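# Cap the marker and leave it on the desk

## Task

Push the cap fully home onto the marker so it clicks into place, then set the capped marker down on the desk, open the grip and pull the arms away. The robot must not topple or finish leaning over, and the result only counts if it stays put once the robot no longer holds anything.

## Robot and tools

ROBOT. A two-wheeled cart with a pan/tilt head camera and two five-joint arms (left_arm, right_arm), each ending in a gripper with one fixed jaw and one swinging jaw. The cart footprint spans x = -0.35 to 0.07 m and is 0.53 m wide. Each arm's vertical pan axis sits at x = -0.060, y = +0.155 (left) or -0.155 m (right); the shoulder is 0.03 m out from it and 0.89 m high. Segment lengths: upper arm 0.116, forearm 0.135, hand 0.162 m. A fixed-jaw tip reaches roughly 0.44 m from its pan axis and no lower than about 0.55 m off the floor. Wrist cameras (left_wrist_camera, right_wrist_camera) ride on the hands.

FRAMES. Base frame: origin on the floor between the drive wheels, x forward, y left, z up. The reported left_hand and right_hand positions are the fixed-jaw tips in this frame; a held object lies just beside the tip, on the swinging-jaw side. Hand axes: z runs out along the fingers, y points from the swinging jaw toward the fixed jaw. Odometry is the base frame as it was when the scene began; it integrates wheel rotation, so wheel slip shows up as motion. Heading is positive leftward, within -3.142 to 3.142.

execute_actions. Argument actions is a list holding exactly one action object, or empty (then it just reports state and images). An action may contain base, joints, or both; they start together. base takes one key only: translate_m (metres, relative drive straight ahead, forward positive, -1.4 to 1.4) or rotate_rad (radians, relative turn in place, counter-clockwise/left positive, -3.2 to 3.2). No sideways motion. joints is a single dictionary for both arms and head, keyed by joint name, each value an absolute target angle in radians. Ranges: head_pan_rad -3.2..3.2 (0 forward, + left); head_tilt_rad -0.76..1.45 (0 level, + down); per arm shoulder_pan -1.919..1.919, shoulder_lift -1.745..1.745, elbow_flex -1.69..1.58, wrist_flex -1.658..1.658, wrist_roll -2.743..2.841, gripper 0..1.919. Names use the left_arm_ or right_arm_ prefix, e.g. left_arm_elbow_flex_rad. Joints you omit may keep driving to their earlier targets. Unknown keys or out-of-range values reject the whole call and nothing moves. cameras: list of head_camera, left_wrist_camera, right_wrist_camera or all; omitted/null means all, [] means none. The pictures line tells the image order.

JOINT MEANING. Pan: at 0 the left arm points left and the right arm right; positive turns clockwise viewed from above; straight ahead is +1.571 (left) and -1.571 (right). Bending: with lift, elbow and wrist flex all 0 the upper arm is nearly upright (tilted 0.24 rad outward) and forearm and fingers are horizontal; positive values bend downward. Sum of the three equals finger angle below horizontal; 1.571 points straight down and requires the forearm no more than 0.08 rad above level. Roll: -1.522 closes jaws across the arm plane with fixed jaw on the left looking outward; 1.619 puts it on the right; 0.049 closes within the plane, fixed jaw below (level fingers) or toward the pan axis (fingers down). With level fingers above furniture keep the fixed jaw on the left, since the hand body then projects upward about 0.08 m. Jaw opening vs gripper angle: 0→0.003 m, 0.3→0.026, 0.6→0.049, 1→0.076, 1.919→0.106. To grip, command about 0.2 rad below the contact angle; going lower adds little and risks tripping the jaw.

STOWING. Stowed left arm: pan -1.75, lift 0.05, elbow 1.35, wrist_flex -1.55, roll -1.52; right the same with pan 1.75. Stow in two steps (wrist flex and roll first, then the other three) when nothing loose is nearby; leaving stow, do not move the wrist first. Turning in place with stowed arms needs 0.44 m free radius. Near a desk, turning or reversing can hook the cart's rear and tip it.

RESULT LINES. joint_positions gives readings; base_status and joint_status describe how the last action ended: done (base: wheels turned the commanded amount), off_target (rested away from target, maybe still pushing: a load, obstacle or tripped motor), time_out (target dropped, holds position), not_followed with joint command not followed and a cause (a self-collision check refused that arm's targets; gripper still moves; the targets may be retried later). on_its_own lists uncommanded motion. A held object makes the gripper read off_target. MOTOR HOT warns from 55 °C; OVER-TEMPERATURE FAULT means the arm stopped, with limit_stop_at_motor_heat on affected joints; resend those targets afterward. A reported stop cancels the remaining motion calls in that reply.

wait: seconds 0 to 10; commands nothing and returns state and images. zoom_image: camera name and region [x0, y0, x1, y1] in pixels from the top-left, at most 504×504, on the latest full image. read_manual: optional section "licences"; no motion. finished_scene: scene integer 1 or 2; ends the scene irreversibly and reports success, so only call it once the cap is on, the marker rests on the desk and the hands are clear.

SAG AND ERRORS. Loaded joints settle short on the gravity side; compensate the next target by the observed sag. Hand positions can be off by a few centimetres per arm.

AVOID. Motors trip if a joint stays over ~0.30 rad from target for ~2 s, and the simulation keeps running while you think; a tripped motor has 20 % torque. Reset: once the reading is steady, command 0.2 rad from it opposite the tripping target (or 0.04 rad past the range end; for a jaw, the end). To stop a blocked joint pushing, set its target to its reading. Payload about 0.4 kg per hand at full reach, 0.7 kg within 0.28 m. Never let arms or hands collide or press on each other. Pushing or pulling on objects, especially pulling something in front, can tip the robot. Avoid drops, slips, slams and hard shoves.

Each tool is called after "Emit:" by a JSON object that holds its "api" and its "payload", one argument or row to a line.

## Session

Emit:
{"api": "execute_actions", "payload": {
  "actions": []
}}

Scene clock: 0.00 s.
base_odometry: x=+0.000 y=+0.000 heading=+0.000 (m, m, rad; odometry frame)
base_status: not commanded
joint_positions: head_pan_rad=-0.026 head_tilt_rad=+0.031 left_arm_shoulder_pan_rad=-1.731 left_arm_shoulder_lift_rad=+0.094 left_arm_elbow_flex_rad=+1.306 left_arm_wrist_flex_rad=-1.593 left_arm_wrist_roll_rad=-1.531 left_arm_gripper_rad=+1.920 right_arm_shoulder_pan_rad=+1.725 right_arm_shoulder_lift_rad=+0.003 right_arm_elbow_flex_rad=+1.304 right_arm_wrist_flex_rad=-1.484 right_arm_wrist_roll_rad=-1.545 right_arm_gripper_rad=+1.920
joint_status: not commanded
left_hand: x=-0.3100 y=+0.1069 z=+0.9021 quat_wxyz=(-0.065, -0.634, -0.048, +0.769) (m; base frame)
right_hand: x=-0.3151 y=-0.1231 z=+0.9058 quat_wxyz=(-0.051, +0.639, -0.057, -0.765) (m; base frame)
pictures: head_camera, left_wrist_camera, right_wrist_camera
Images, in order (width x height): head_camera 644x476, left_wrist_camera 644x476, right_wrist_camera 644x476.

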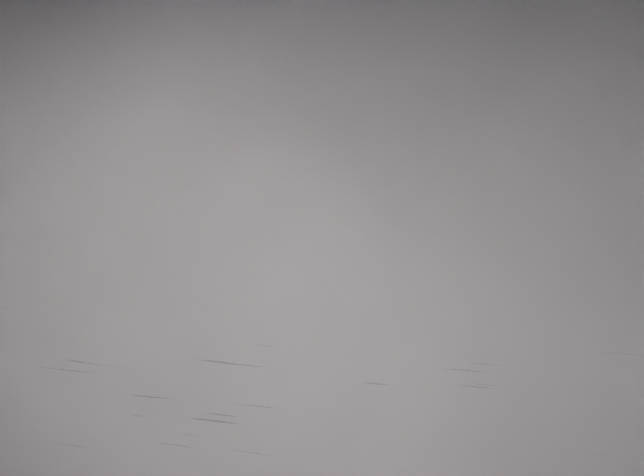

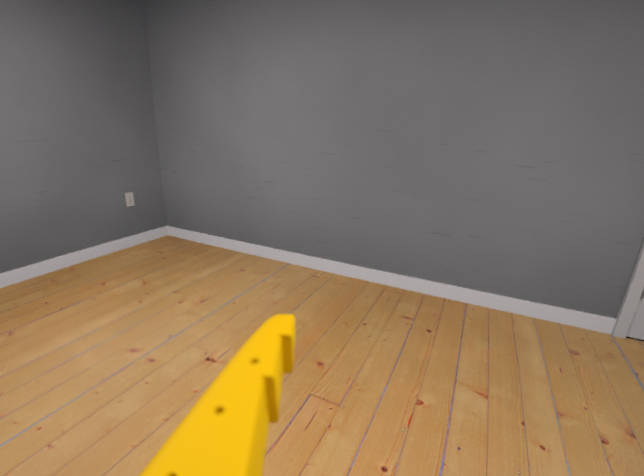

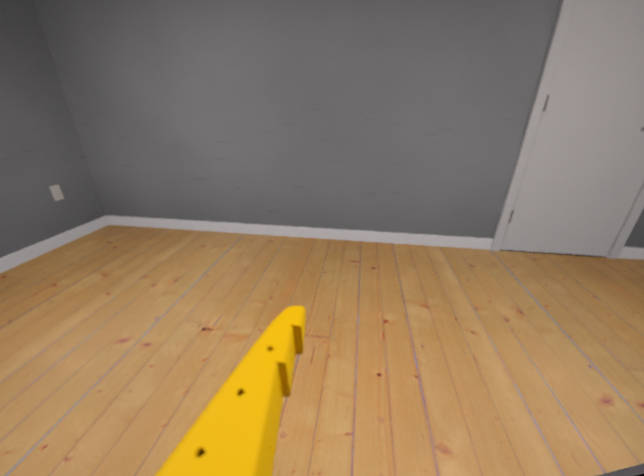

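Emit:
{"api": "execute_actions", "payload": {
  "actions": [
    {"joints":{"head_tilt_rad":0.7}}
  ],
  "cameras": ["head_camera"]
}}

Scene clock: 2.93 s.
base_odometry: x=+0.000 y=+0.000 heading=+0.000 (m, m, rad; odometry frame)
base_status: not commanded
joint_positions: head_pan_rad=-0.026 head_tilt_rad=+0.694 left_arm_shoulder_pan_rad=-1.731 left_arm_shoulder_lift_rad=+0.094 left_arm_elbow_flex_rad=+1.306 left_arm_wrist_flex_rad=-1.593 left_arm_wrist_roll_rad=-1.531 left_arm_gripper_rad=+1.920 right_arm_shoulder_pan_rad=+1.725 right_arm_shoulder_lift_rad=+0.003 right_arm_elbow_flex_rad=+1.304 right_arm_wrist_flex_rad=-1.484 right_arm_wrist_roll_rad=-1.545 right_arm_gripper_rad=+1.920
joint_status: all done
left_hand: x=-0.3100 y=+0.1069 z=+0.9021 quat_wxyz=(-0.065, -0.634, -0.048, +0.769) (m; base frame)
right_hand: x=-0.3151 y=-0.1231 z=+0.9058 quat_wxyz=(-0.051, +0.639, -0.057, -0.765) (m; base frame)
pictures: head_camera
Images, in order (width x height): head_camera 644x476.

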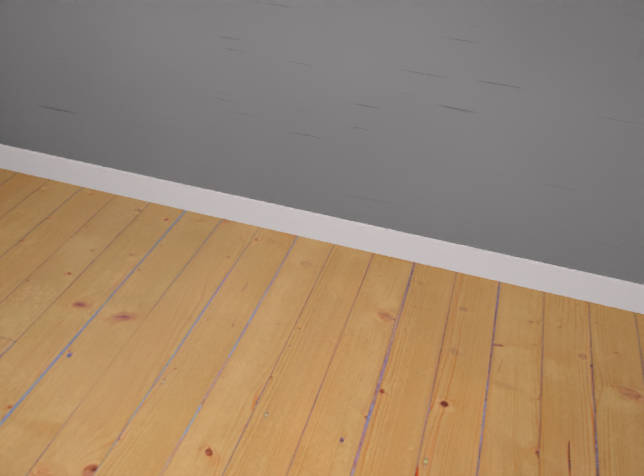

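Emit:
{"api": "execute_actions", "payload": {
  "actions": [
    {"joints":{"head_tilt_rad":0.4,"head_pan_rad":1.3}}
  ],
  "cameras": ["head_camera"]
}}

Emit:
{"api": "execute_actions", "payload": {
  "actions": [
    {"joints":{"head_tilt_rad":0.4,"head_pan_rad":-1.3}}
  ],
  "cameras": ["head_camera"]
}}

Scene clock: 7.60 s.
base_odometry: x=+0.000 y=+0.000 heading=+0.000 (m, m, rad; odometry frame)
base_status: not commanded
joint_positions: head_pan_rad=+1.290 head_tilt_rad=+0.413 left_arm_shoulder_pan_rad=-1.731 left_arm_shoulder_lift_rad=+0.094 left_arm_elbow_flex_rad=+1.306 left_arm_wrist_flex_rad=-1.593 left_arm_wrist_roll_rad=-1.531 left_arm_gripper_rad=+1.920 right_arm_shoulder_pan_rad=+1.725 right_arm_shoulder_lift_rad=+0.003 right_arm_elbow_flex_rad=+1.304 right_arm_wrist_flex_rad=-1.484 right_arm_wrist_roll_rad=-1.545 right_arm_gripper_rad=+1.920
joint_status: all done
left_hand: x=-0.3100 y=+0.1069 z=+0.9021 quat_wxyz=(-0.065, -0.634, -0.048, +0.769) (m; base frame)
right_hand: x=-0.3151 y=-0.1231 z=+0.9058 quat_wxyz=(-0.051, +0.639, -0.057, -0.765) (m; base frame)
pictures: head_camera
Images, in order (width x height): head_camera 644x476.

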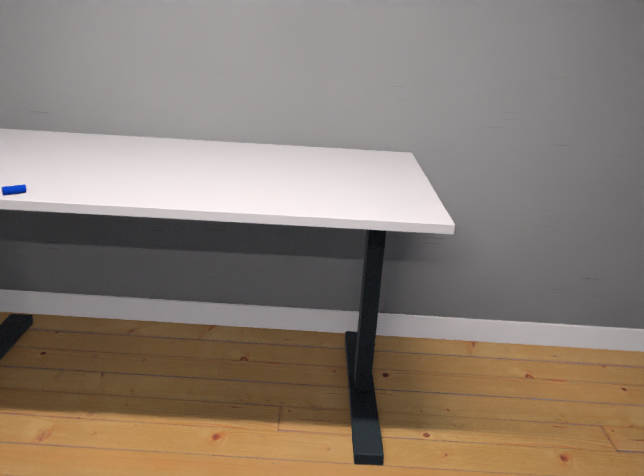

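Scene clock: 10.13 s.
base_odometry: x=+0.000 y=+0.000 heading=+0.000 (m, m, rad; odometry frame)
base_status: not commanded
joint_positions: head_pan_rad=-1.290 head_tilt_rad=+0.413 left_arm_shoulder_pan_rad=-1.731 left_arm_shoulder_lift_rad=+0.094 left_arm_elbow_flex_rad=+1.306 left_arm_wrist_flex_rad=-1.593 left_arm_wrist_roll_rad=-1.531 left_arm_gripper_rad=+1.920 right_arm_shoulder_pan_rad=+1.725 right_arm_shoulder_lift_rad=+0.003 right_arm_elbow_flex_rad=+1.304 right_arm_wrist_flex_rad=-1.484 right_arm_wrist_roll_rad=-1.545 right_arm_gripper_rad=+1.920
joint_status: all done
left_hand: x=-0.3100 y=+0.1069 z=+0.9021 quat_wxyz=(-0.065, -0.634, -0.048, +0.769) (m; base frame)
right_hand: x=-0.3151 y=-0.1231 z=+0.9058 quat_wxyz=(-0.051, +0.639, -0.057, -0.765) (m; base frame)
pictures: head_camera
Images, in order (width x height): head_camera 644x476.

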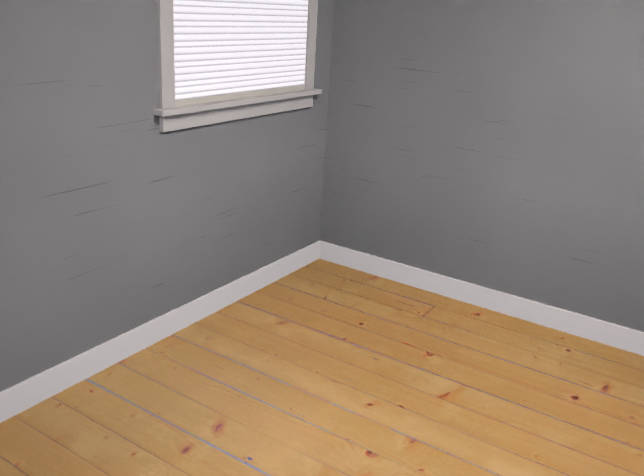

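Emit:
{"api": "execute_actions", "payload": {
  "actions": [
    {"joints":{"head_tilt_rad":0.4,"head_pan_rad":1.85}}
  ],
  "cameras": ["head_camera"]
}}

Scene clock: 14.80 s.
base_odometry: x=+0.000 y=+0.000 heading=+0.000 (m, m, rad; odometry frame)
base_status: not commanded
joint_positions: head_pan_rad=+1.840 head_tilt_rad=+0.413 left_arm_shoulder_pan_rad=-1.731 left_arm_shoulder_lift_rad=+0.094 left_arm_elbow_flex_rad=+1.306 left_arm_wrist_flex_rad=-1.593 left_arm_wrist_roll_rad=-1.531 left_arm_gripper_rad=+1.920 right_arm_shoulder_pan_rad=+1.725 right_arm_shoulder_lift_rad=+0.003 right_arm_elbow_flex_rad=+1.304 right_arm_wrist_flex_rad=-1.484 right_arm_wrist_roll_rad=-1.545 right_arm_gripper_rad=+1.920
joint_status: all done
left_hand: x=-0.3100 y=+0.1069 z=+0.9021 quat_wxyz=(-0.065, -0.634, -0.048, +0.769) (m; base frame)
right_hand: x=-0.3151 y=-0.1231 z=+0.9058 quat_wxyz=(-0.051, +0.639, -0.057, -0.765) (m; base frame)
pictures: head_camera
Images, in order (width x height): head_camera 644x476.

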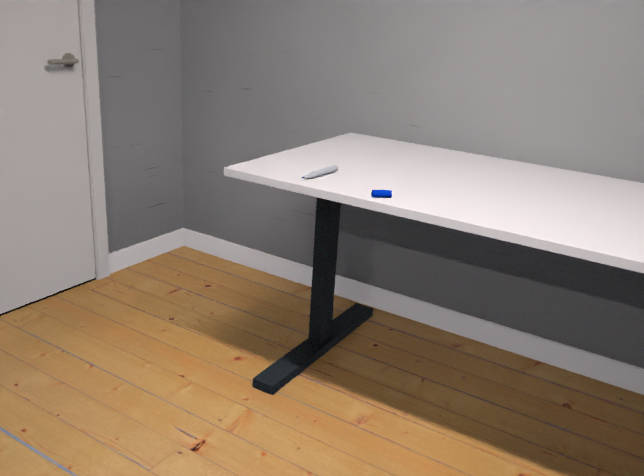

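Emit:
{"api": "execute_actions", "payload": {
  "actions": [
    {"base":{"rotate_rad":-0.29},"joints":{"head_pan_rad":1.571,"head_tilt_rad":0.45}}
  ],
  "cameras": []
}}

Emit:
{"api": "execute_actions", "payload": {
  "actions": [
    {"base":{"translate_m":-0.62}}
  ],
  "cameras": ["head_camera"]
}}

Scene clock: 32.27 s.
base_odometry: x=+0.001 y=+0.000 heading=-0.289 (m, m, rad; odometry frame)
base_status: done
joint_positions: head_pan_rad=+1.581 head_tilt_rad=+0.443 left_arm_shoulder_pan_rad=-1.731 left_arm_shoulder_lift_rad=+0.094 left_arm_elbow_flex_rad=+1.306 left_arm_wrist_flex_rad=-1.593 left_arm_wrist_roll_rad=-1.531 left_arm_gripper_rad=+1.920 right_arm_shoulder_pan_rad=+1.725 right_arm_shoulder_lift_rad=+0.003 right_arm_elbow_flex_rad=+1.304 right_arm_wrist_flex_rad=-1.484 right_arm_wrist_roll_rad=-1.545 right_arm_gripper_rad=+1.920
joint_status: all done
left_hand: x=-0.3100 y=+0.1069 z=+0.9021 quat_wxyz=(-0.065, -0.634, -0.048, +0.769) (m; base frame)
right_hand: x=-0.3151 y=-0.1231 z=+0.9058 quat_wxyz=(-0.051, +0.639, -0.057, -0.765) (m; base frame)
pictures: none
No camera images: the call's "cameras" was empty. Leave "cameras" out to get every camera's image.

Scene clock: 36.30 s.
base_odometry: x=-0.593 y=+0.178 heading=-0.291 (m, m, rad; odometry frame)
base_status: done
joint_positions: head_pan_rad=+1.581 head_tilt_rad=+0.443 left_arm_shoulder_pan_rad=-1.731 left_arm_shoulder_lift_rad=+0.094 left_arm_elbow_flex_rad=+1.306 left_arm_wrist_flex_rad=-1.593 left_arm_wrist_roll_rad=-1.531 left_arm_gripper_rad=+1.920 right_arm_shoulder_pan_rad=+1.725 right_arm_shoulder_lift_rad=+0.003 right_arm_elbow_flex_rad=+1.304 right_arm_wrist_flex_rad=-1.484 right_arm_wrist_roll_rad=-1.545 right_arm_gripper_rad=+1.920
joint_status: not commanded
left_hand: x=-0.3100 y=+0.1069 z=+0.9021 quat_wxyz=(-0.065, -0.634, -0.048, +0.769) (m; base frame)
right_hand: x=-0.3151 y=-0.1231 z=+0.9058 quat_wxyz=(-0.051, +0.639, -0.057, -0.765) (m; base frame)
pictures: head_camera
Images, in order (width x height): head_camera 644x476.

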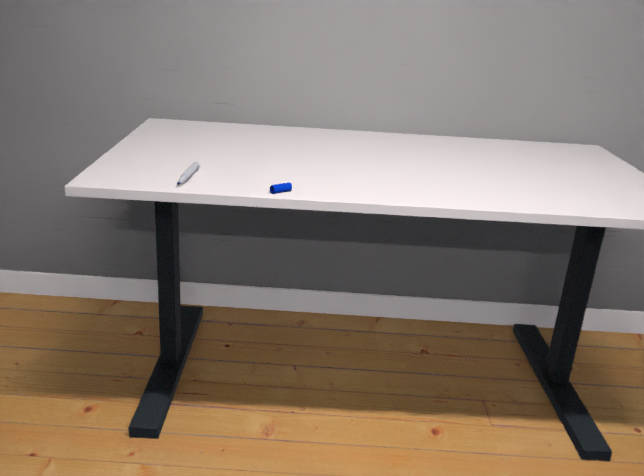

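Emit:
{"api": "execute_actions", "payload": {
  "actions": [
    {"base":{"translate_m":-0.25}}
  ],
  "cameras": []
}}

Emit:
{"api": "execute_actions", "payload": {
  "actions": [
    {"base":{"rotate_rad":1.571},"joints":{"head_pan_rad":0,"left_arm_shoulder_pan_rad":1.2,"right_arm_shoulder_pan_rad":-1.2,"left_arm_shoulder_lift_rad":-0.3,"right_arm_shoulder_lift_rad":-0.3,"left_arm_elbow_flex_rad":0.9,"right_arm_elbow_flex_rad":0.9}}
  ],
  "cameras": []
}}

Emit:
{"api": "execute_actions", "payload": {
  "actions": [
    {"base":{"translate_m":0.8},"joints":{"head_tilt_rad":0.8,"left_arm_shoulder_lift_rad":-0.5,"right_arm_shoulder_lift_rad":-0.5,"left_arm_elbow_flex_rad":0.5,"right_arm_elbow_flex_rad":0.5,"left_arm_wrist_flex_rad":1.3,"right_arm_wrist_flex_rad":1.3}}
  ]
}}

Scene clock: 46.83 s.
base_odometry: x=-0.833 y=+0.250 heading=-0.293 (m, m, rad; odometry frame)
base_status: done
joint_positions: head_pan_rad=+1.581 head_tilt_rad=+0.443 left_arm_shoulder_pan_rad=-1.731 left_arm_shoulder_lift_rad=+0.094 left_arm_elbow_flex_rad=+1.306 left_arm_wrist_flex_rad=-1.593 left_arm_wrist_roll_rad=-1.531 left_arm_gripper_rad=+1.920 right_arm_shoulder_pan_rad=+1.725 right_arm_shoulder_lift_rad=+0.003 right_arm_elbow_flex_rad=+1.304 right_arm_wrist_flex_rad=-1.484 right_arm_wrist_roll_rad=-1.545 right_arm_gripper_rad=+1.920
joint_status: not commanded
left_hand: x=-0.3100 y=+0.1069 z=+0.9021 quat_wxyz=(-0.065, -0.634, -0.048, +0.769) (m; base frame)
right_hand: x=-0.3151 y=-0.1231 z=+0.9058 quat_wxyz=(-0.051, +0.639, -0.057, -0.765) (m; base frame)
pictures: none
No camera images: the call's "cameras" was empty. Leave "cameras" out to get every camera's image.

Scene clock: 49.70 s.
base_odometry: x=-0.833 y=+0.251 heading=+1.278 (m, m, rad; odometry frame)
base_status: done
joint_positions: head_pan_rad=+0.010 head_tilt_rad=+0.444 left_arm_shoulder_pan_rad=+1.188 left_arm_shoulder_lift_rad=-0.270 left_arm_elbow_flex_rad=+0.935 left_arm_wrist_flex_rad=-1.593 left_arm_wrist_roll_rad=-1.531 left_arm_gripper_rad=+1.920 right_arm_shoulder_pan_rad=-1.189 right_arm_shoulder_lift_rad=-0.266 right_arm_elbow_flex_rad=+0.935 right_arm_wrist_flex_rad=-1.484 right_arm_wrist_roll_rad=-1.545 right_arm_gripper_rad=+1.920
joint_status: all done
left_hand: x=+0.1534 y=+0.2491 z=+1.0592 quat_wxyz=(+0.931, -0.059, +0.310, +0.184) (m; base frame)
right_hand: x=+0.1722 y=-0.2399 z=+1.0472 quat_wxyz=(+0.914, +0.074, +0.362, -0.166) (m; base frame)
pictures: none
No camera images: the call's "cameras" was empty. Leave "cameras" out to get every camera's image.

Scene clock: 54.53 s.
base_odometry: x=-0.604 y=+1.017 heading=+1.278 (m, m, rad; odometry frame)
base_status: done
joint_positions: head_pan_rad=+0.010 head_tilt_rad=+0.795 left_arm_shoulder_pan_rad=+1.190 left_arm_shoulder_lift_rad=-0.476 left_arm_elbow_flex_rad=+0.539 left_arm_wrist_flex_rad=+1.289 left_arm_wrist_roll_rad=-1.531 left_arm_gripper_rad=+1.920 right_arm_shoulder_pan_rad=-1.189 right_arm_shoulder_lift_rad=-0.471 right_arm_elbow_flex_rad=+0.534 right_arm_wrist_flex_rad=+1.294 right_arm_wrist_roll_rad=-1.545 right_arm_gripper_rad=+1.920
joint_status: all done
left_hand: x=+0.0979 y=+0.2266 z=+0.8467 quat_wxyz=(+0.107, -0.184, +0.977, +0.021) (m; base frame)
right_hand: x=+0.1036 y=-0.2123 z=+0.8468 quat_wxyz=(+0.105, +0.200, +0.974, -0.019) (m; base frame)
pictures: head_camera, left_wrist_camera, right_wrist_camera
Images, in order (width x height): head_camera 644x476, left_wrist_camera 644x476, right_wrist_camera 644x476.

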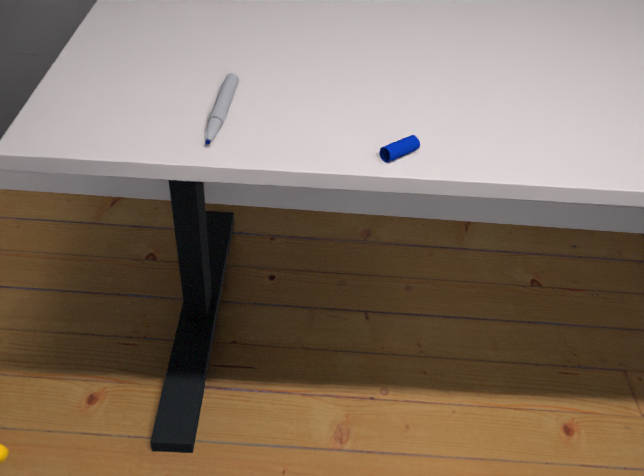

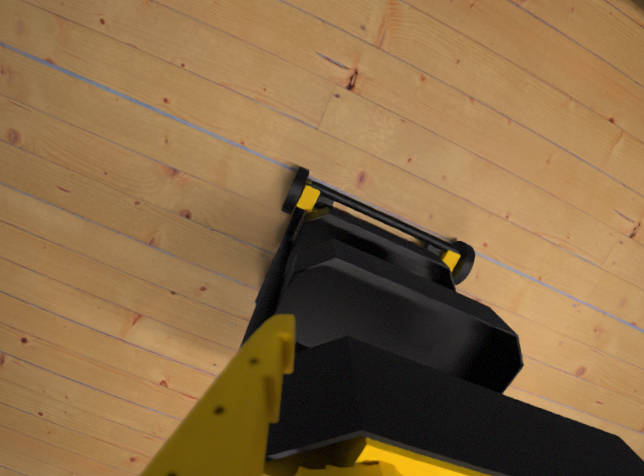

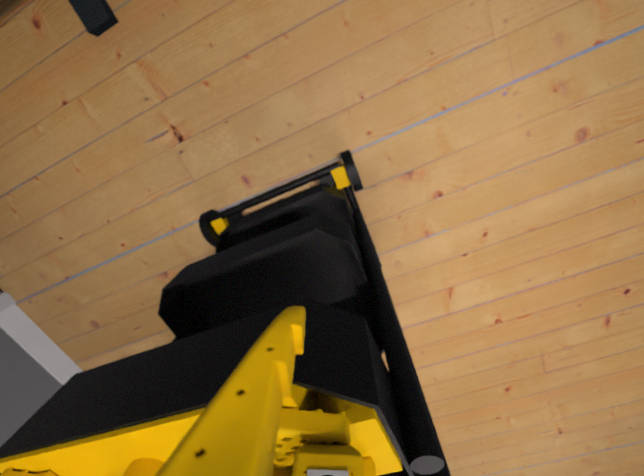

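Emit:
{"api": "execute_actions", "payload": {
  "actions": [
    {"base":{"translate_m":0.35},"joints":{"head_tilt_rad":1.1}}
  ]
}}

Scene clock: 60.27 s.
base_odometry: x=-0.502 y=+1.352 heading=+1.277 (m, m, rad; odometry frame)
base_status: done
joint_positions: head_pan_rad=+0.010 head_tilt_rad=+1.095 left_arm_shoulder_pan_rad=+1.190 left_arm_shoulder_lift_rad=-0.476 left_arm_elbow_flex_rad=+0.539 left_arm_wrist_flex_rad=+1.291 left_arm_wrist_roll_rad=-1.531 left_arm_gripper_rad=+1.920 right_arm_shoulder_pan_rad=-1.189 right_arm_shoulder_lift_rad=-0.471 right_arm_elbow_flex_rad=+0.534 right_arm_wrist_flex_rad=+1.294 right_arm_wrist_roll_rad=-1.545 right_arm_gripper_rad=+1.920
joint_status: all done
left_hand: x=+0.0977 y=+0.2265 z=+0.8467 quat_wxyz=(+0.106, -0.184, +0.977, +0.021) (m; base frame)
right_hand: x=+0.1036 y=-0.2123 z=+0.8468 quat_wxyz=(+0.105, +0.200, +0.974, -0.019) (m; base frame)
pictures: head_camera, left_wrist_camera, right_wrist_camera
Images, in order (width x height): head_camera 644x476, left_wrist_camera 644x476, right_wrist_camera 644x476.

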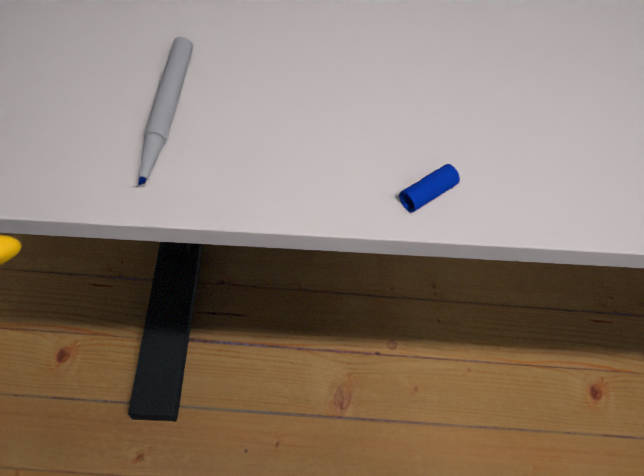

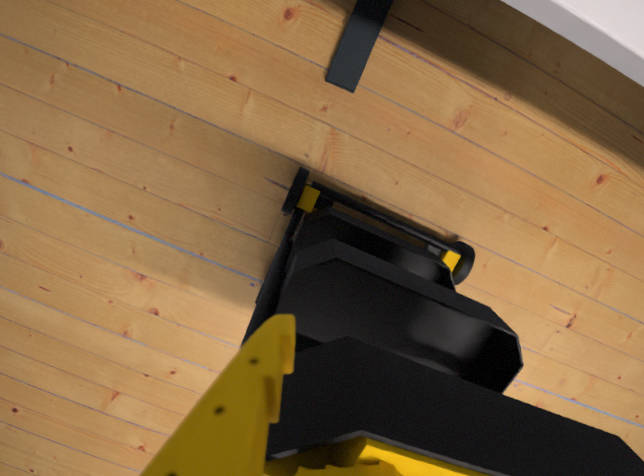

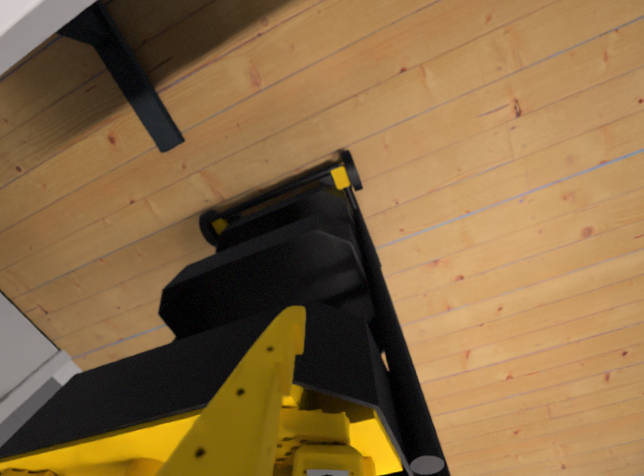

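Emit:
{"api": "execute_actions", "payload": {
  "actions": [
    {"base":{"translate_m":0.15},"joints":{"head_tilt_rad":1.2,"left_arm_gripper_rad":0.6,"right_arm_gripper_rad":0.6,"left_arm_shoulder_pan_rad":1.45,"right_arm_shoulder_pan_rad":-1.45}}
  ]
}}

Scene clock: 76.23 s.
base_odometry: x=-0.459 y=+1.496 heading=+1.277 (m, m, rad; odometry frame)
base_status: done
joint_positions: head_pan_rad=+0.010 head_tilt_rad=+1.195 left_arm_shoulder_pan_rad=+1.438 left_arm_shoulder_lift_rad=-0.476 left_arm_elbow_flex_rad=+0.539 left_arm_wrist_flex_rad=+1.291 left_arm_wrist_roll_rad=-1.531 left_arm_gripper_rad=+0.609 right_arm_shoulder_pan_rad=-1.439 right_arm_shoulder_lift_rad=-0.471 right_arm_elbow_flex_rad=+0.534 right_arm_wrist_flex_rad=+1.294 right_arm_wrist_roll_rad=-1.545 right_arm_gripper_rad=+0.608
joint_status: all done
left_hand: x=+0.1105 y=+0.1855 z=+0.8467 quat_wxyz=(+0.108, -0.061, +0.992, +0.008) (m; base frame)
right_hand: x=+0.1127 y=-0.1701 z=+0.8468 quat_wxyz=(+0.106, +0.077, +0.991, -0.006) (m; base frame)
pictures: head_camera, left_wrist_camera, right_wrist_camera
Images, in order (width x height): head_camera 644x476, left_wrist_camera 644x476, right_wrist_camera 644x476.

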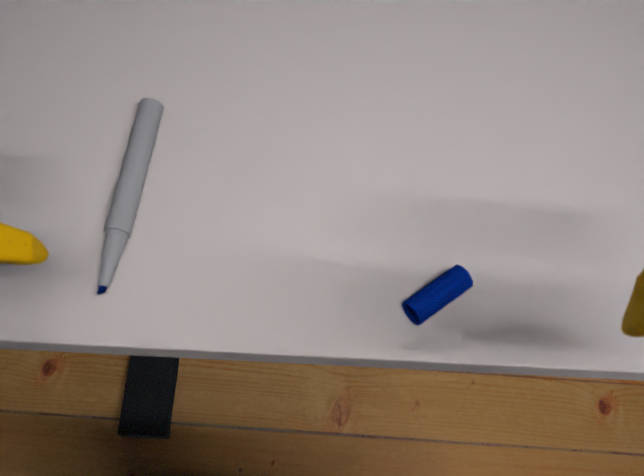

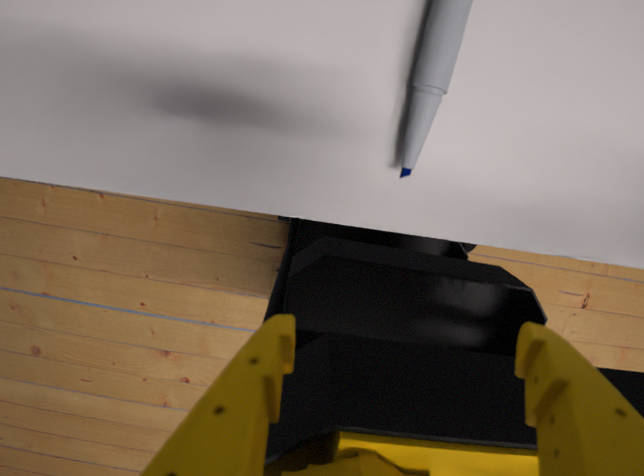

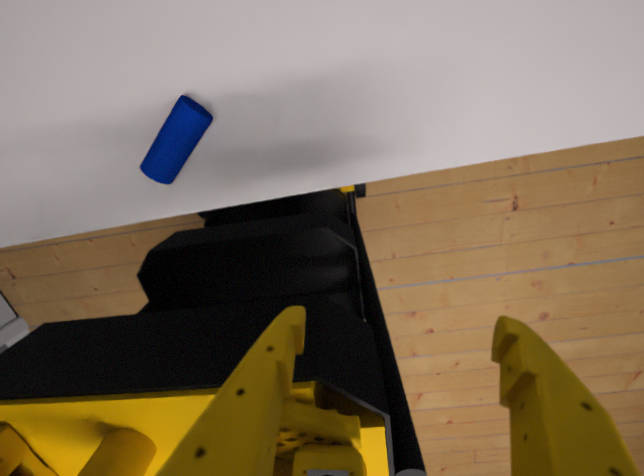

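Emit:
{"api": "execute_actions", "payload": {
  "actions": [
    {"joints":{"left_arm_shoulder_pan_rad":1.54,"left_arm_shoulder_lift_rad":0.66,"left_arm_elbow_flex_rad":-0.33,"left_arm_wrist_flex_rad":1.09,"left_arm_wrist_roll_rad":-1.6,"right_arm_shoulder_pan_rad":-1.83,"right_arm_shoulder_lift_rad":0.37,"right_arm_elbow_flex_rad":0.15,"right_arm_wrist_flex_rad":1.02,"right_arm_wrist_roll_rad":0.44}}
  ]
}}

Scene clock: 112.93 s.
base_odometry: x=-0.459 y=+1.496 heading=+1.277 (m, m, rad; odometry frame)
base_status: not commanded
joint_positions: head_pan_rad=+0.010 head_tilt_rad=+1.195 left_arm_shoulder_pan_rad=+1.527 left_arm_shoulder_lift_rad=+0.673 left_arm_elbow_flex_rad=-0.294 left_arm_wrist_flex_rad=+1.102 left_arm_wrist_roll_rad=-1.592 left_arm_gripper_rad=+0.609 right_arm_shoulder_pan_rad=-1.820 right_arm_shoulder_lift_rad=+0.382 right_arm_elbow_flex_rad=+0.180 right_arm_wrist_flex_rad=+1.028 right_arm_wrist_roll_rad=+0.431 right_arm_gripper_rad=+0.608
joint_status: all done
left_hand: x=+0.2037 y=+0.1742 z=+0.7595 quat_wxyz=(+0.044, +0.013, +0.999, +0.003) (m; base frame)
right_hand: x=+0.1396 y=-0.1077 z=+0.7602 quat_wxyz=(-0.006, -0.892, +0.453, +0.007) (m; base frame)
pictures: head_camera, left_wrist_camera, right_wrist_camera
Images, in order (width x height): head_camera 644x476, left_wrist_camera 644x476, right_wrist_camera 644x476.

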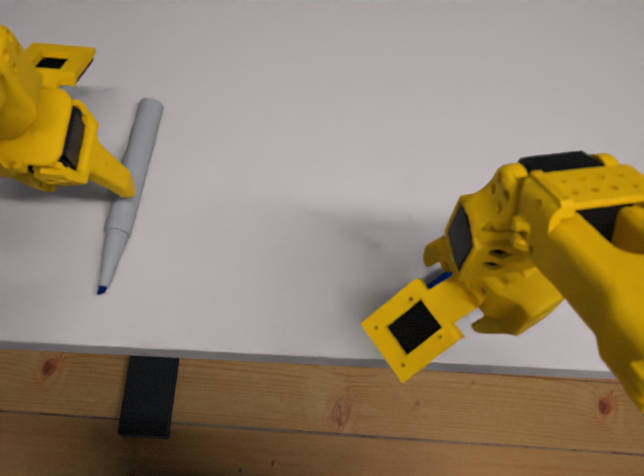

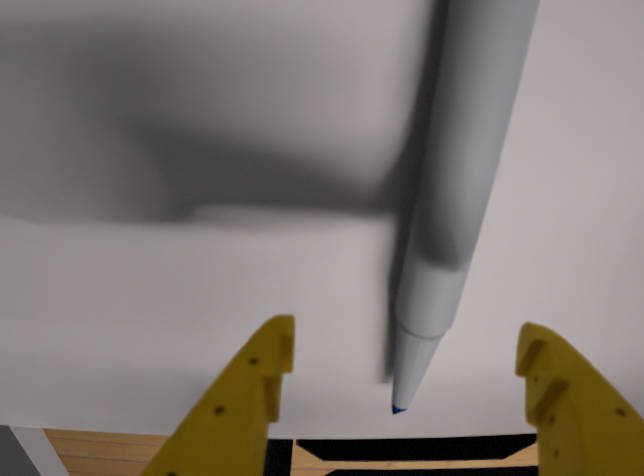

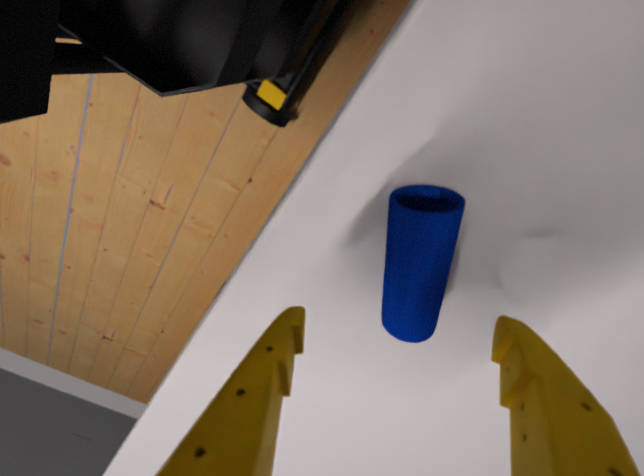

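Emit:
{"api": "execute_actions", "payload": {
  "actions": [
    {"joints":{"left_arm_shoulder_pan_rad":1.585,"left_arm_shoulder_lift_rad":0.75,"left_arm_wrist_flex_rad":1.0,"right_arm_shoulder_pan_rad":-1.85,"right_arm_shoulder_lift_rad":0.515,"right_arm_elbow_flex_rad":0.09,"right_arm_wrist_flex_rad":0.93,"right_arm_wrist_roll_rad":0.42}}
  ]
}}

Scene clock: 120.60 s.
base_odometry: x=-0.459 y=+1.496 heading=+1.277 (m, m, rad; odometry frame)
base_status: not commanded
joint_positions: head_pan_rad=+0.010 head_tilt_rad=+1.195 left_arm_shoulder_pan_rad=+1.573 left_arm_shoulder_lift_rad=+0.764 left_arm_elbow_flex_rad=-0.295 left_arm_wrist_flex_rad=+1.013 left_arm_wrist_roll_rad=-1.592 left_arm_gripper_rad=+0.609 right_arm_shoulder_pan_rad=-1.840 right_arm_shoulder_lift_rad=+0.529 right_arm_elbow_flex_rad=+0.119 right_arm_wrist_flex_rad=+0.939 right_arm_wrist_roll_rad=+0.428 right_arm_gripper_rad=+0.608
joint_status: all done
left_hand: x=+0.2058 y=+0.1620 z=+0.7398 quat_wxyz=(+0.044, +0.036, +0.998, +0.001) (m; base frame)
right_hand: x=+0.1457 y=-0.1018 z=+0.7395 quat_wxyz=(-0.005, -0.895, +0.445, +0.006) (m; base frame)
pictures: head_camera, left_wrist_camera, right_wrist_camera
Images, in order (width x height): head_camera 644x476, left_wrist_camera 644x476, right_wrist_camera 644x476.

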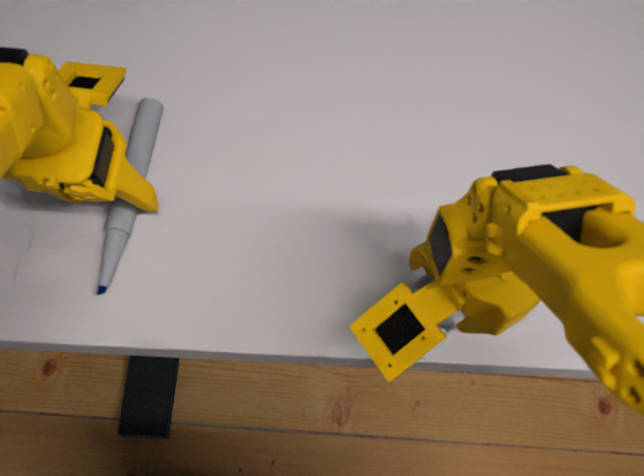

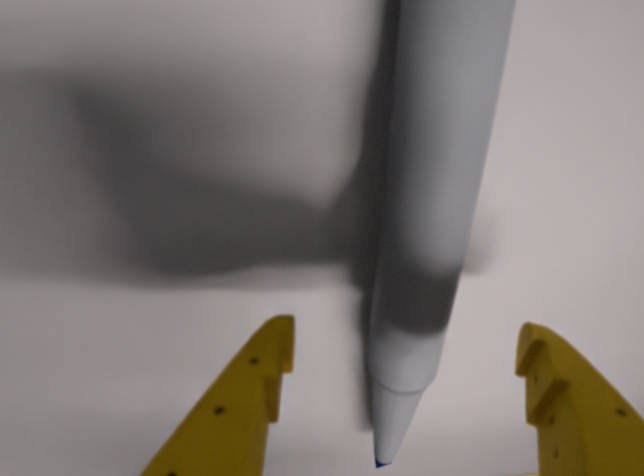

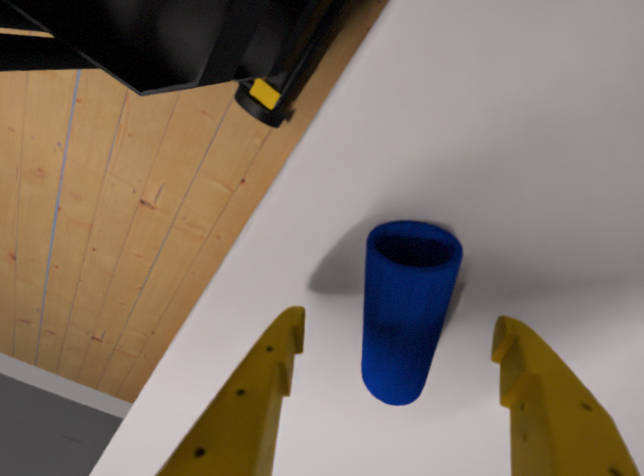

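Emit:
{"api": "execute_actions", "payload": {
  "actions": [
    {"joints":{"left_arm_shoulder_lift_rad":0.80,"left_arm_wrist_flex_rad":0.95,"right_arm_shoulder_pan_rad":-1.79,"right_arm_shoulder_lift_rad":0.56,"right_arm_elbow_flex_rad":0.06,"right_arm_wrist_flex_rad":0.91,"right_arm_wrist_roll_rad":0.47}}
  ],
  "cameras": ["left_wrist_camera","right_wrist_camera"]
}}

Scene clock: 129.70 s.
base_odometry: x=-0.459 y=+1.496 heading=+1.277 (m, m, rad; odometry frame)
base_status: not commanded
joint_positions: head_pan_rad=+0.010 head_tilt_rad=+1.195 left_arm_shoulder_pan_rad=+1.573 left_arm_shoulder_lift_rad=+0.814 left_arm_elbow_flex_rad=-0.297 left_arm_wrist_flex_rad=+0.963 left_arm_wrist_roll_rad=-1.592 left_arm_gripper_rad=+0.609 right_arm_shoulder_pan_rad=-1.801 right_arm_shoulder_lift_rad=+0.573 right_arm_elbow_flex_rad=+0.088 right_arm_wrist_flex_rad=+0.917 right_arm_wrist_roll_rad=+0.462 right_arm_gripper_rad=+0.608
joint_status: all done
left_hand: x=+0.2061 y=+0.1620 z=+0.7288 quat_wxyz=(+0.045, +0.036, +0.998, +0.002) (m; base frame)
right_hand: x=+0.1514 y=-0.1091 z=+0.7342 quat_wxyz=(-0.002, -0.894, +0.447, +0.003) (m; base frame)
pictures: left_wrist_camera, right_wrist_camera
Images, in order (width x height): left_wrist_camera 644x476, right_wrist_camera 644x476.

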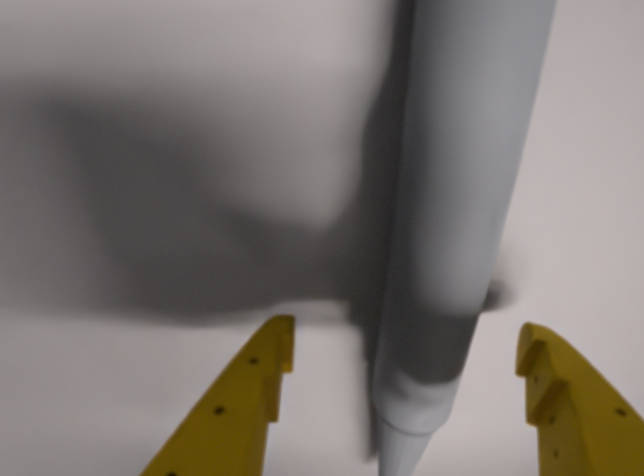

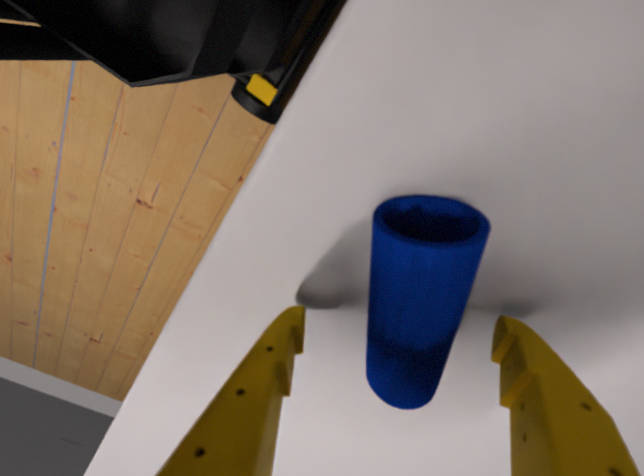

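Both near desk. Close.

Emit:
{"api": "execute_actions", "payload": {
  "actions": [
    {"joints":{"left_arm_gripper_rad":0.05,"right_arm_gripper_rad":0.08,"right_arm_shoulder_lift_rad":0.575}}
  ],
  "cameras": ["left_wrist_camera","right_wrist_camera"]
}}

Scene clock: 133.33 s.
base_odometry: x=-0.459 y=+1.496 heading=+1.277 (m, m, rad; odometry frame)
base_status: not commanded
joint_positions: head_pan_rad=+0.010 head_tilt_rad=+1.195 left_arm_shoulder_pan_rad=+1.575 left_arm_shoulder_lift_rad=+0.814 left_arm_elbow_flex_rad=-0.297 left_arm_wrist_flex_rad=+0.963 left_arm_wrist_roll_rad=-1.592 left_arm_gripper_rad=+0.205 right_arm_shoulder_pan_rad=-1.801 right_arm_shoulder_lift_rad=+0.584 right_arm_elbow_flex_rad=+0.074 right_arm_wrist_flex_rad=+0.914 right_arm_wrist_roll_rad=+0.462 right_arm_gripper_rad=+0.217
joint_status: left_arm_gripper_rad off_target (ended at +0.205, target +0.050); right_arm_gripper_rad off_target (ended at +0.217, target +0.080); the others done
left_hand: x=+0.2061 y=+0.1616 z=+0.7288 quat_wxyz=(+0.045, +0.037, +0.998, +0.001) (m; base frame)
right_hand: x=+0.1534 y=-0.1086 z=+0.7336 quat_wxyz=(+0.000, -0.894, +0.447, +0.001) (m; base frame)
pictures: left_wrist_camera, right_wrist_camera
Images, in order (width x height): left_wrist_camera 644x476, right_wrist_camera 644x476.

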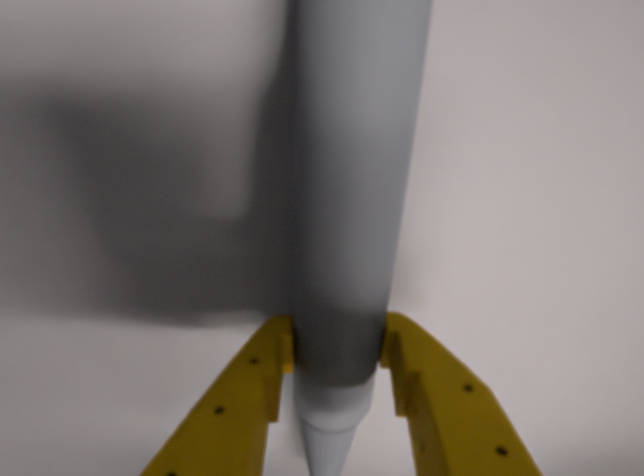

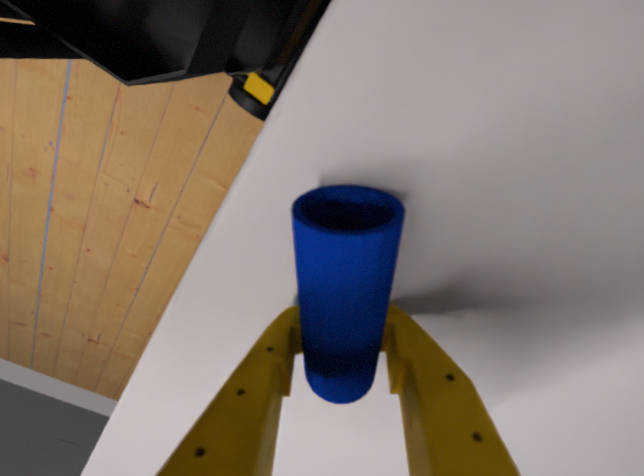

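Emit:
{"api": "execute_actions", "payload": {
  "actions": [
    {"joints":{"left_arm_shoulder_lift_rad":0.70,"left_arm_wrist_flex_rad":1.1,"right_arm_shoulder_lift_rad":0.47,"right_arm_wrist_flex_rad":1.0}}
  ],
  "cameras": []
}}

Emit:
{"api": "execute_actions", "payload": {
  "actions": [
    {"joints":{"left_arm_shoulder_pan_rad":1.9,"left_arm_wrist_roll_rad":0.38,"right_arm_shoulder_pan_rad":-1.6,"right_arm_wrist_roll_rad":0.0,"right_arm_shoulder_lift_rad":0.70,"right_arm_elbow_flex_rad":-0.33,"right_arm_wrist_flex_rad":1.1}}
  ]
}}

Scene clock: 142.43 s.
base_odometry: x=-0.459 y=+1.496 heading=+1.277 (m, m, rad; odometry frame)
base_status: not commanded
joint_positions: head_pan_rad=+0.010 head_tilt_rad=+1.195 left_arm_shoulder_pan_rad=+1.575 left_arm_shoulder_lift_rad=+0.756 left_arm_elbow_flex_rad=-0.297 left_arm_wrist_flex_rad=+1.090 left_arm_wrist_roll_rad=-1.592 left_arm_gripper_rad=+0.205 right_arm_shoulder_pan_rad=-1.801 right_arm_shoulder_lift_rad=+0.523 right_arm_elbow_flex_rad=+0.074 right_arm_wrist_flex_rad=+0.992 right_arm_wrist_roll_rad=+0.462 right_arm_gripper_rad=+0.217
joint_status: all done
left_hand: x=+0.1950 y=+0.1617 z=+0.7410 quat_wxyz=(+0.011, +0.037, +0.999, +0.000) (m; base frame)
right_hand: x=+0.1504 y=-0.1093 z=+0.7457 quat_wxyz=(-0.006, -0.894, +0.447, +0.007) (m; base frame)
pictures: none
No camera images: the call's "cameras" was empty. Leave "cameras" out to get every camera's image.

Scene clock: 144.73 s.
base_odometry: x=-0.459 y=+1.496 heading=+1.277 (m, m, rad; odometry frame)
base_status: not commanded
joint_positions: head_pan_rad=+0.010 head_tilt_rad=+1.195 left_arm_shoulder_pan_rad=+1.888 left_arm_shoulder_lift_rad=+0.755 left_arm_elbow_flex_rad=-0.297 left_arm_wrist_flex_rad=+1.090 left_arm_wrist_roll_rad=+0.371 left_arm_gripper_rad=+0.205 right_arm_shoulder_pan_rad=-1.609 right_arm_shoulder_lift_rad=+0.718 right_arm_elbow_flex_rad=-0.299 right_arm_wrist_flex_rad=+1.092 right_arm_wrist_roll_rad=+0.009 right_arm_gripper_rad=+0.217
joint_status: all done
left_hand: x=+0.1742 y=+0.0751 z=+0.7412 quat_wxyz=(+0.005, -0.709, +0.705, -0.010) (m; base frame)
right_hand: x=+0.1924 y=-0.1453 z=+0.7496 quat_wxyz=(+0.022, -0.706, +0.707, -0.020) (m; base frame)
pictures: head_camera, left_wrist_camera, right_wrist_camera
Images, in order (width x height): head_camera 644x476, left_wrist_camera 644x476, right_wrist_camera 644x476.

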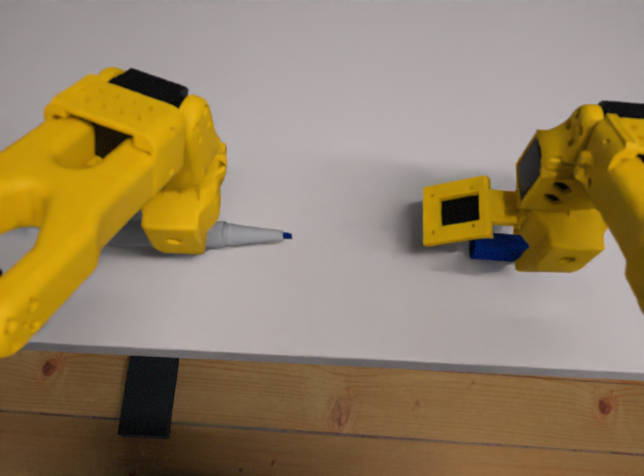

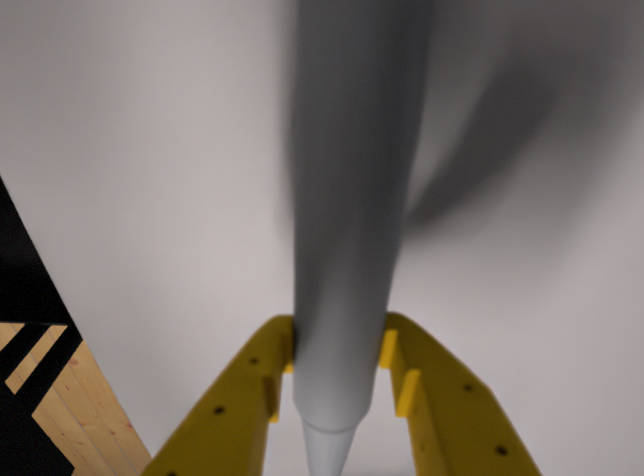

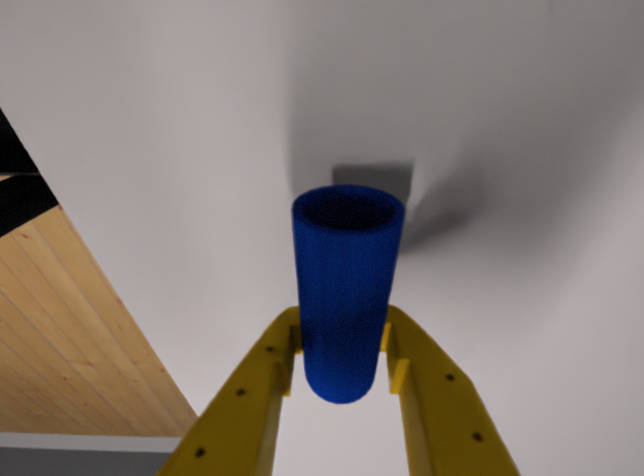

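Emit:
{"api": "execute_actions", "payload": {
  "actions": [
    {"joints":{"left_arm_shoulder_lift_rad":0.805,"left_arm_wrist_flex_rad":0.93}}
  ],
  "cameras": []
}}

Emit:
{"api": "execute_actions", "payload": {
  "actions": [
    {"joints":{"left_arm_gripper_rad":0.7}}
  ],
  "cameras": []
}}

Emit:
{"api": "execute_actions", "payload": {
  "actions": [
    {"joints":{"left_arm_shoulder_lift_rad":0.75,"left_arm_wrist_flex_rad":1.1}}
  ],
  "cameras": []
}}

Emit:
{"api": "execute_actions", "payload": {
  "actions": [
    {"joints":{"left_arm_shoulder_pan_rad":1.62,"left_arm_wrist_roll_rad":0.10}}
  ],
  "cameras": ["head_camera","left_wrist_camera"]
}}

Scene clock: 152.30 s.
base_odometry: x=-0.459 y=+1.496 heading=+1.277 (m, m, rad; odometry frame)
base_status: not commanded
joint_positions: head_pan_rad=+0.010 head_tilt_rad=+1.195 left_arm_shoulder_pan_rad=+1.888 left_arm_shoulder_lift_rad=+0.818 left_arm_elbow_flex_rad=-0.298 left_arm_wrist_flex_rad=+0.943 left_arm_wrist_roll_rad=+0.371 left_arm_gripper_rad=+0.205 right_arm_shoulder_pan_rad=-1.609 right_arm_shoulder_lift_rad=+0.718 right_arm_elbow_flex_rad=-0.299 right_arm_wrist_flex_rad=+1.092 right_arm_wrist_roll_rad=+0.009 right_arm_gripper_rad=+0.217
joint_status: all done
left_hand: x=+0.1875 y=+0.0707 z=+0.7278 quat_wxyz=(+0.024, -0.708, +0.704, -0.049) (m; base frame)
right_hand: x=+0.1924 y=-0.1453 z=+0.7496 quat_wxyz=(+0.022, -0.706, +0.707, -0.020) (m; base frame)
pictures: none
No camera images: the call's "cameras" was empty. Leave "cameras" out to get every camera's image.

Scene clock: 153.17 s.
base_odometry: x=-0.459 y=+1.496 heading=+1.277 (m, m, rad; odometry frame)
base_status: not commanded
joint_positions: head_pan_rad=+0.010 head_tilt_rad=+1.195 left_arm_shoulder_pan_rad=+1.888 left_arm_shoulder_lift_rad=+0.819 left_arm_elbow_flex_rad=-0.298 left_arm_wrist_flex_rad=+0.943 left_arm_wrist_roll_rad=+0.371 left_arm_gripper_rad=+0.689 right_arm_shoulder_pan_rad=-1.609 right_arm_shoulder_lift_rad=+0.718 right_arm_elbow_flex_rad=-0.299 right_arm_wrist_flex_rad=+1.092 right_arm_wrist_roll_rad=+0.009 right_arm_gripper_rad=+0.217
joint_status: all done
left_hand: x=+0.1872 y=+0.0708 z=+0.7274 quat_wxyz=(+0.024, -0.708, +0.704, -0.048) (m; base frame)
right_hand: x=+0.1924 y=-0.1453 z=+0.7496 quat_wxyz=(+0.022, -0.706, +0.707, -0.020) (m; base frame)
pictures: none
No camera images: the call's "cameras" was empty. Leave "cameras" out to get every camera's image.

Scene clock: 154.00 s.
base_odometry: x=-0.459 y=+1.496 heading=+1.277 (m, m, rad; odometry frame)
base_status: not commanded
joint_positions: head_pan_rad=+0.010 head_tilt_rad=+1.195 left_arm_shoulder_pan_rad=+1.888 left_arm_shoulder_lift_rad=+0.802 left_arm_elbow_flex_rad=-0.298 left_arm_wrist_flex_rad=+1.088 left_arm_wrist_roll_rad=+0.371 left_arm_gripper_rad=+0.690 right_arm_shoulder_pan_rad=-1.609 right_arm_shoulder_lift_rad=+0.718 right_arm_elbow_flex_rad=-0.299 right_arm_wrist_flex_rad=+1.092 right_arm_wrist_roll_rad=+0.009 right_arm_gripper_rad=+0.217
joint_status: all done
left_hand: x=+0.1677 y=+0.0772 z=+0.7312 quat_wxyz=(-0.005, -0.709, +0.705, +0.010) (m; base frame)
right_hand: x=+0.1924 y=-0.1453 z=+0.7496 quat_wxyz=(+0.022, -0.706, +0.707, -0.020) (m; base frame)
pictures: none
No camera images: the call's "cameras" was empty. Leave "cameras" out to get every camera's image.

Scene clock: 154.97 s.
base_odometry: x=-0.459 y=+1.496 heading=+1.277 (m, m, rad; odometry frame)
base_status: not commanded
joint_positions: head_pan_rad=+0.010 head_tilt_rad=+1.195 left_arm_shoulder_pan_rad=+1.632 left_arm_shoulder_lift_rad=+0.802 left_arm_elbow_flex_rad=-0.298 left_arm_wrist_flex_rad=+1.088 left_arm_wrist_roll_rad=+0.108 left_arm_gripper_rad=+0.690 right_arm_shoulder_pan_rad=-1.609 right_arm_shoulder_lift_rad=+0.718 right_arm_elbow_flex_rad=-0.299 right_arm_wrist_flex_rad=+1.092 right_arm_wrist_roll_rad=+0.009 right_arm_gripper_rad=+0.217
joint_status: all done
left_hand: x=+0.1796 y=+0.1395 z=+0.7312 quat_wxyz=(-0.007, -0.706, +0.708, +0.008) (m; base frame)
right_hand: x=+0.1924 y=-0.1453 z=+0.7496 quat_wxyz=(+0.022, -0.706, +0.707, -0.020) (m; base frame)
pictures: head_camera, left_wrist_camera
Images, in order (width x height): head_camera 644x476, left_wrist_camera 644x476.

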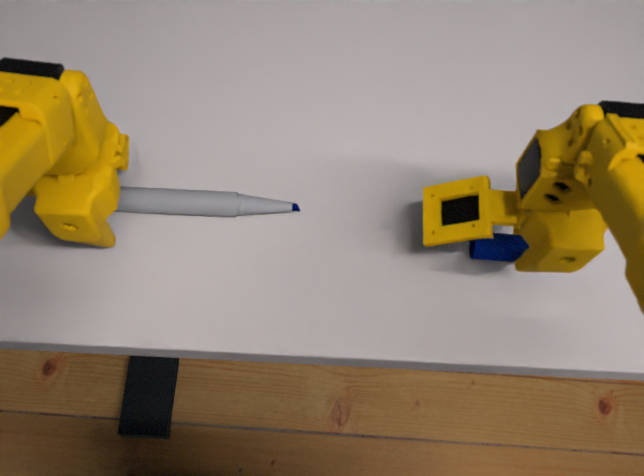

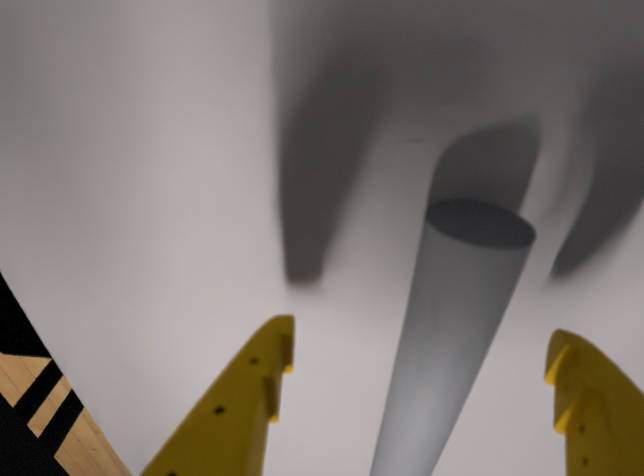

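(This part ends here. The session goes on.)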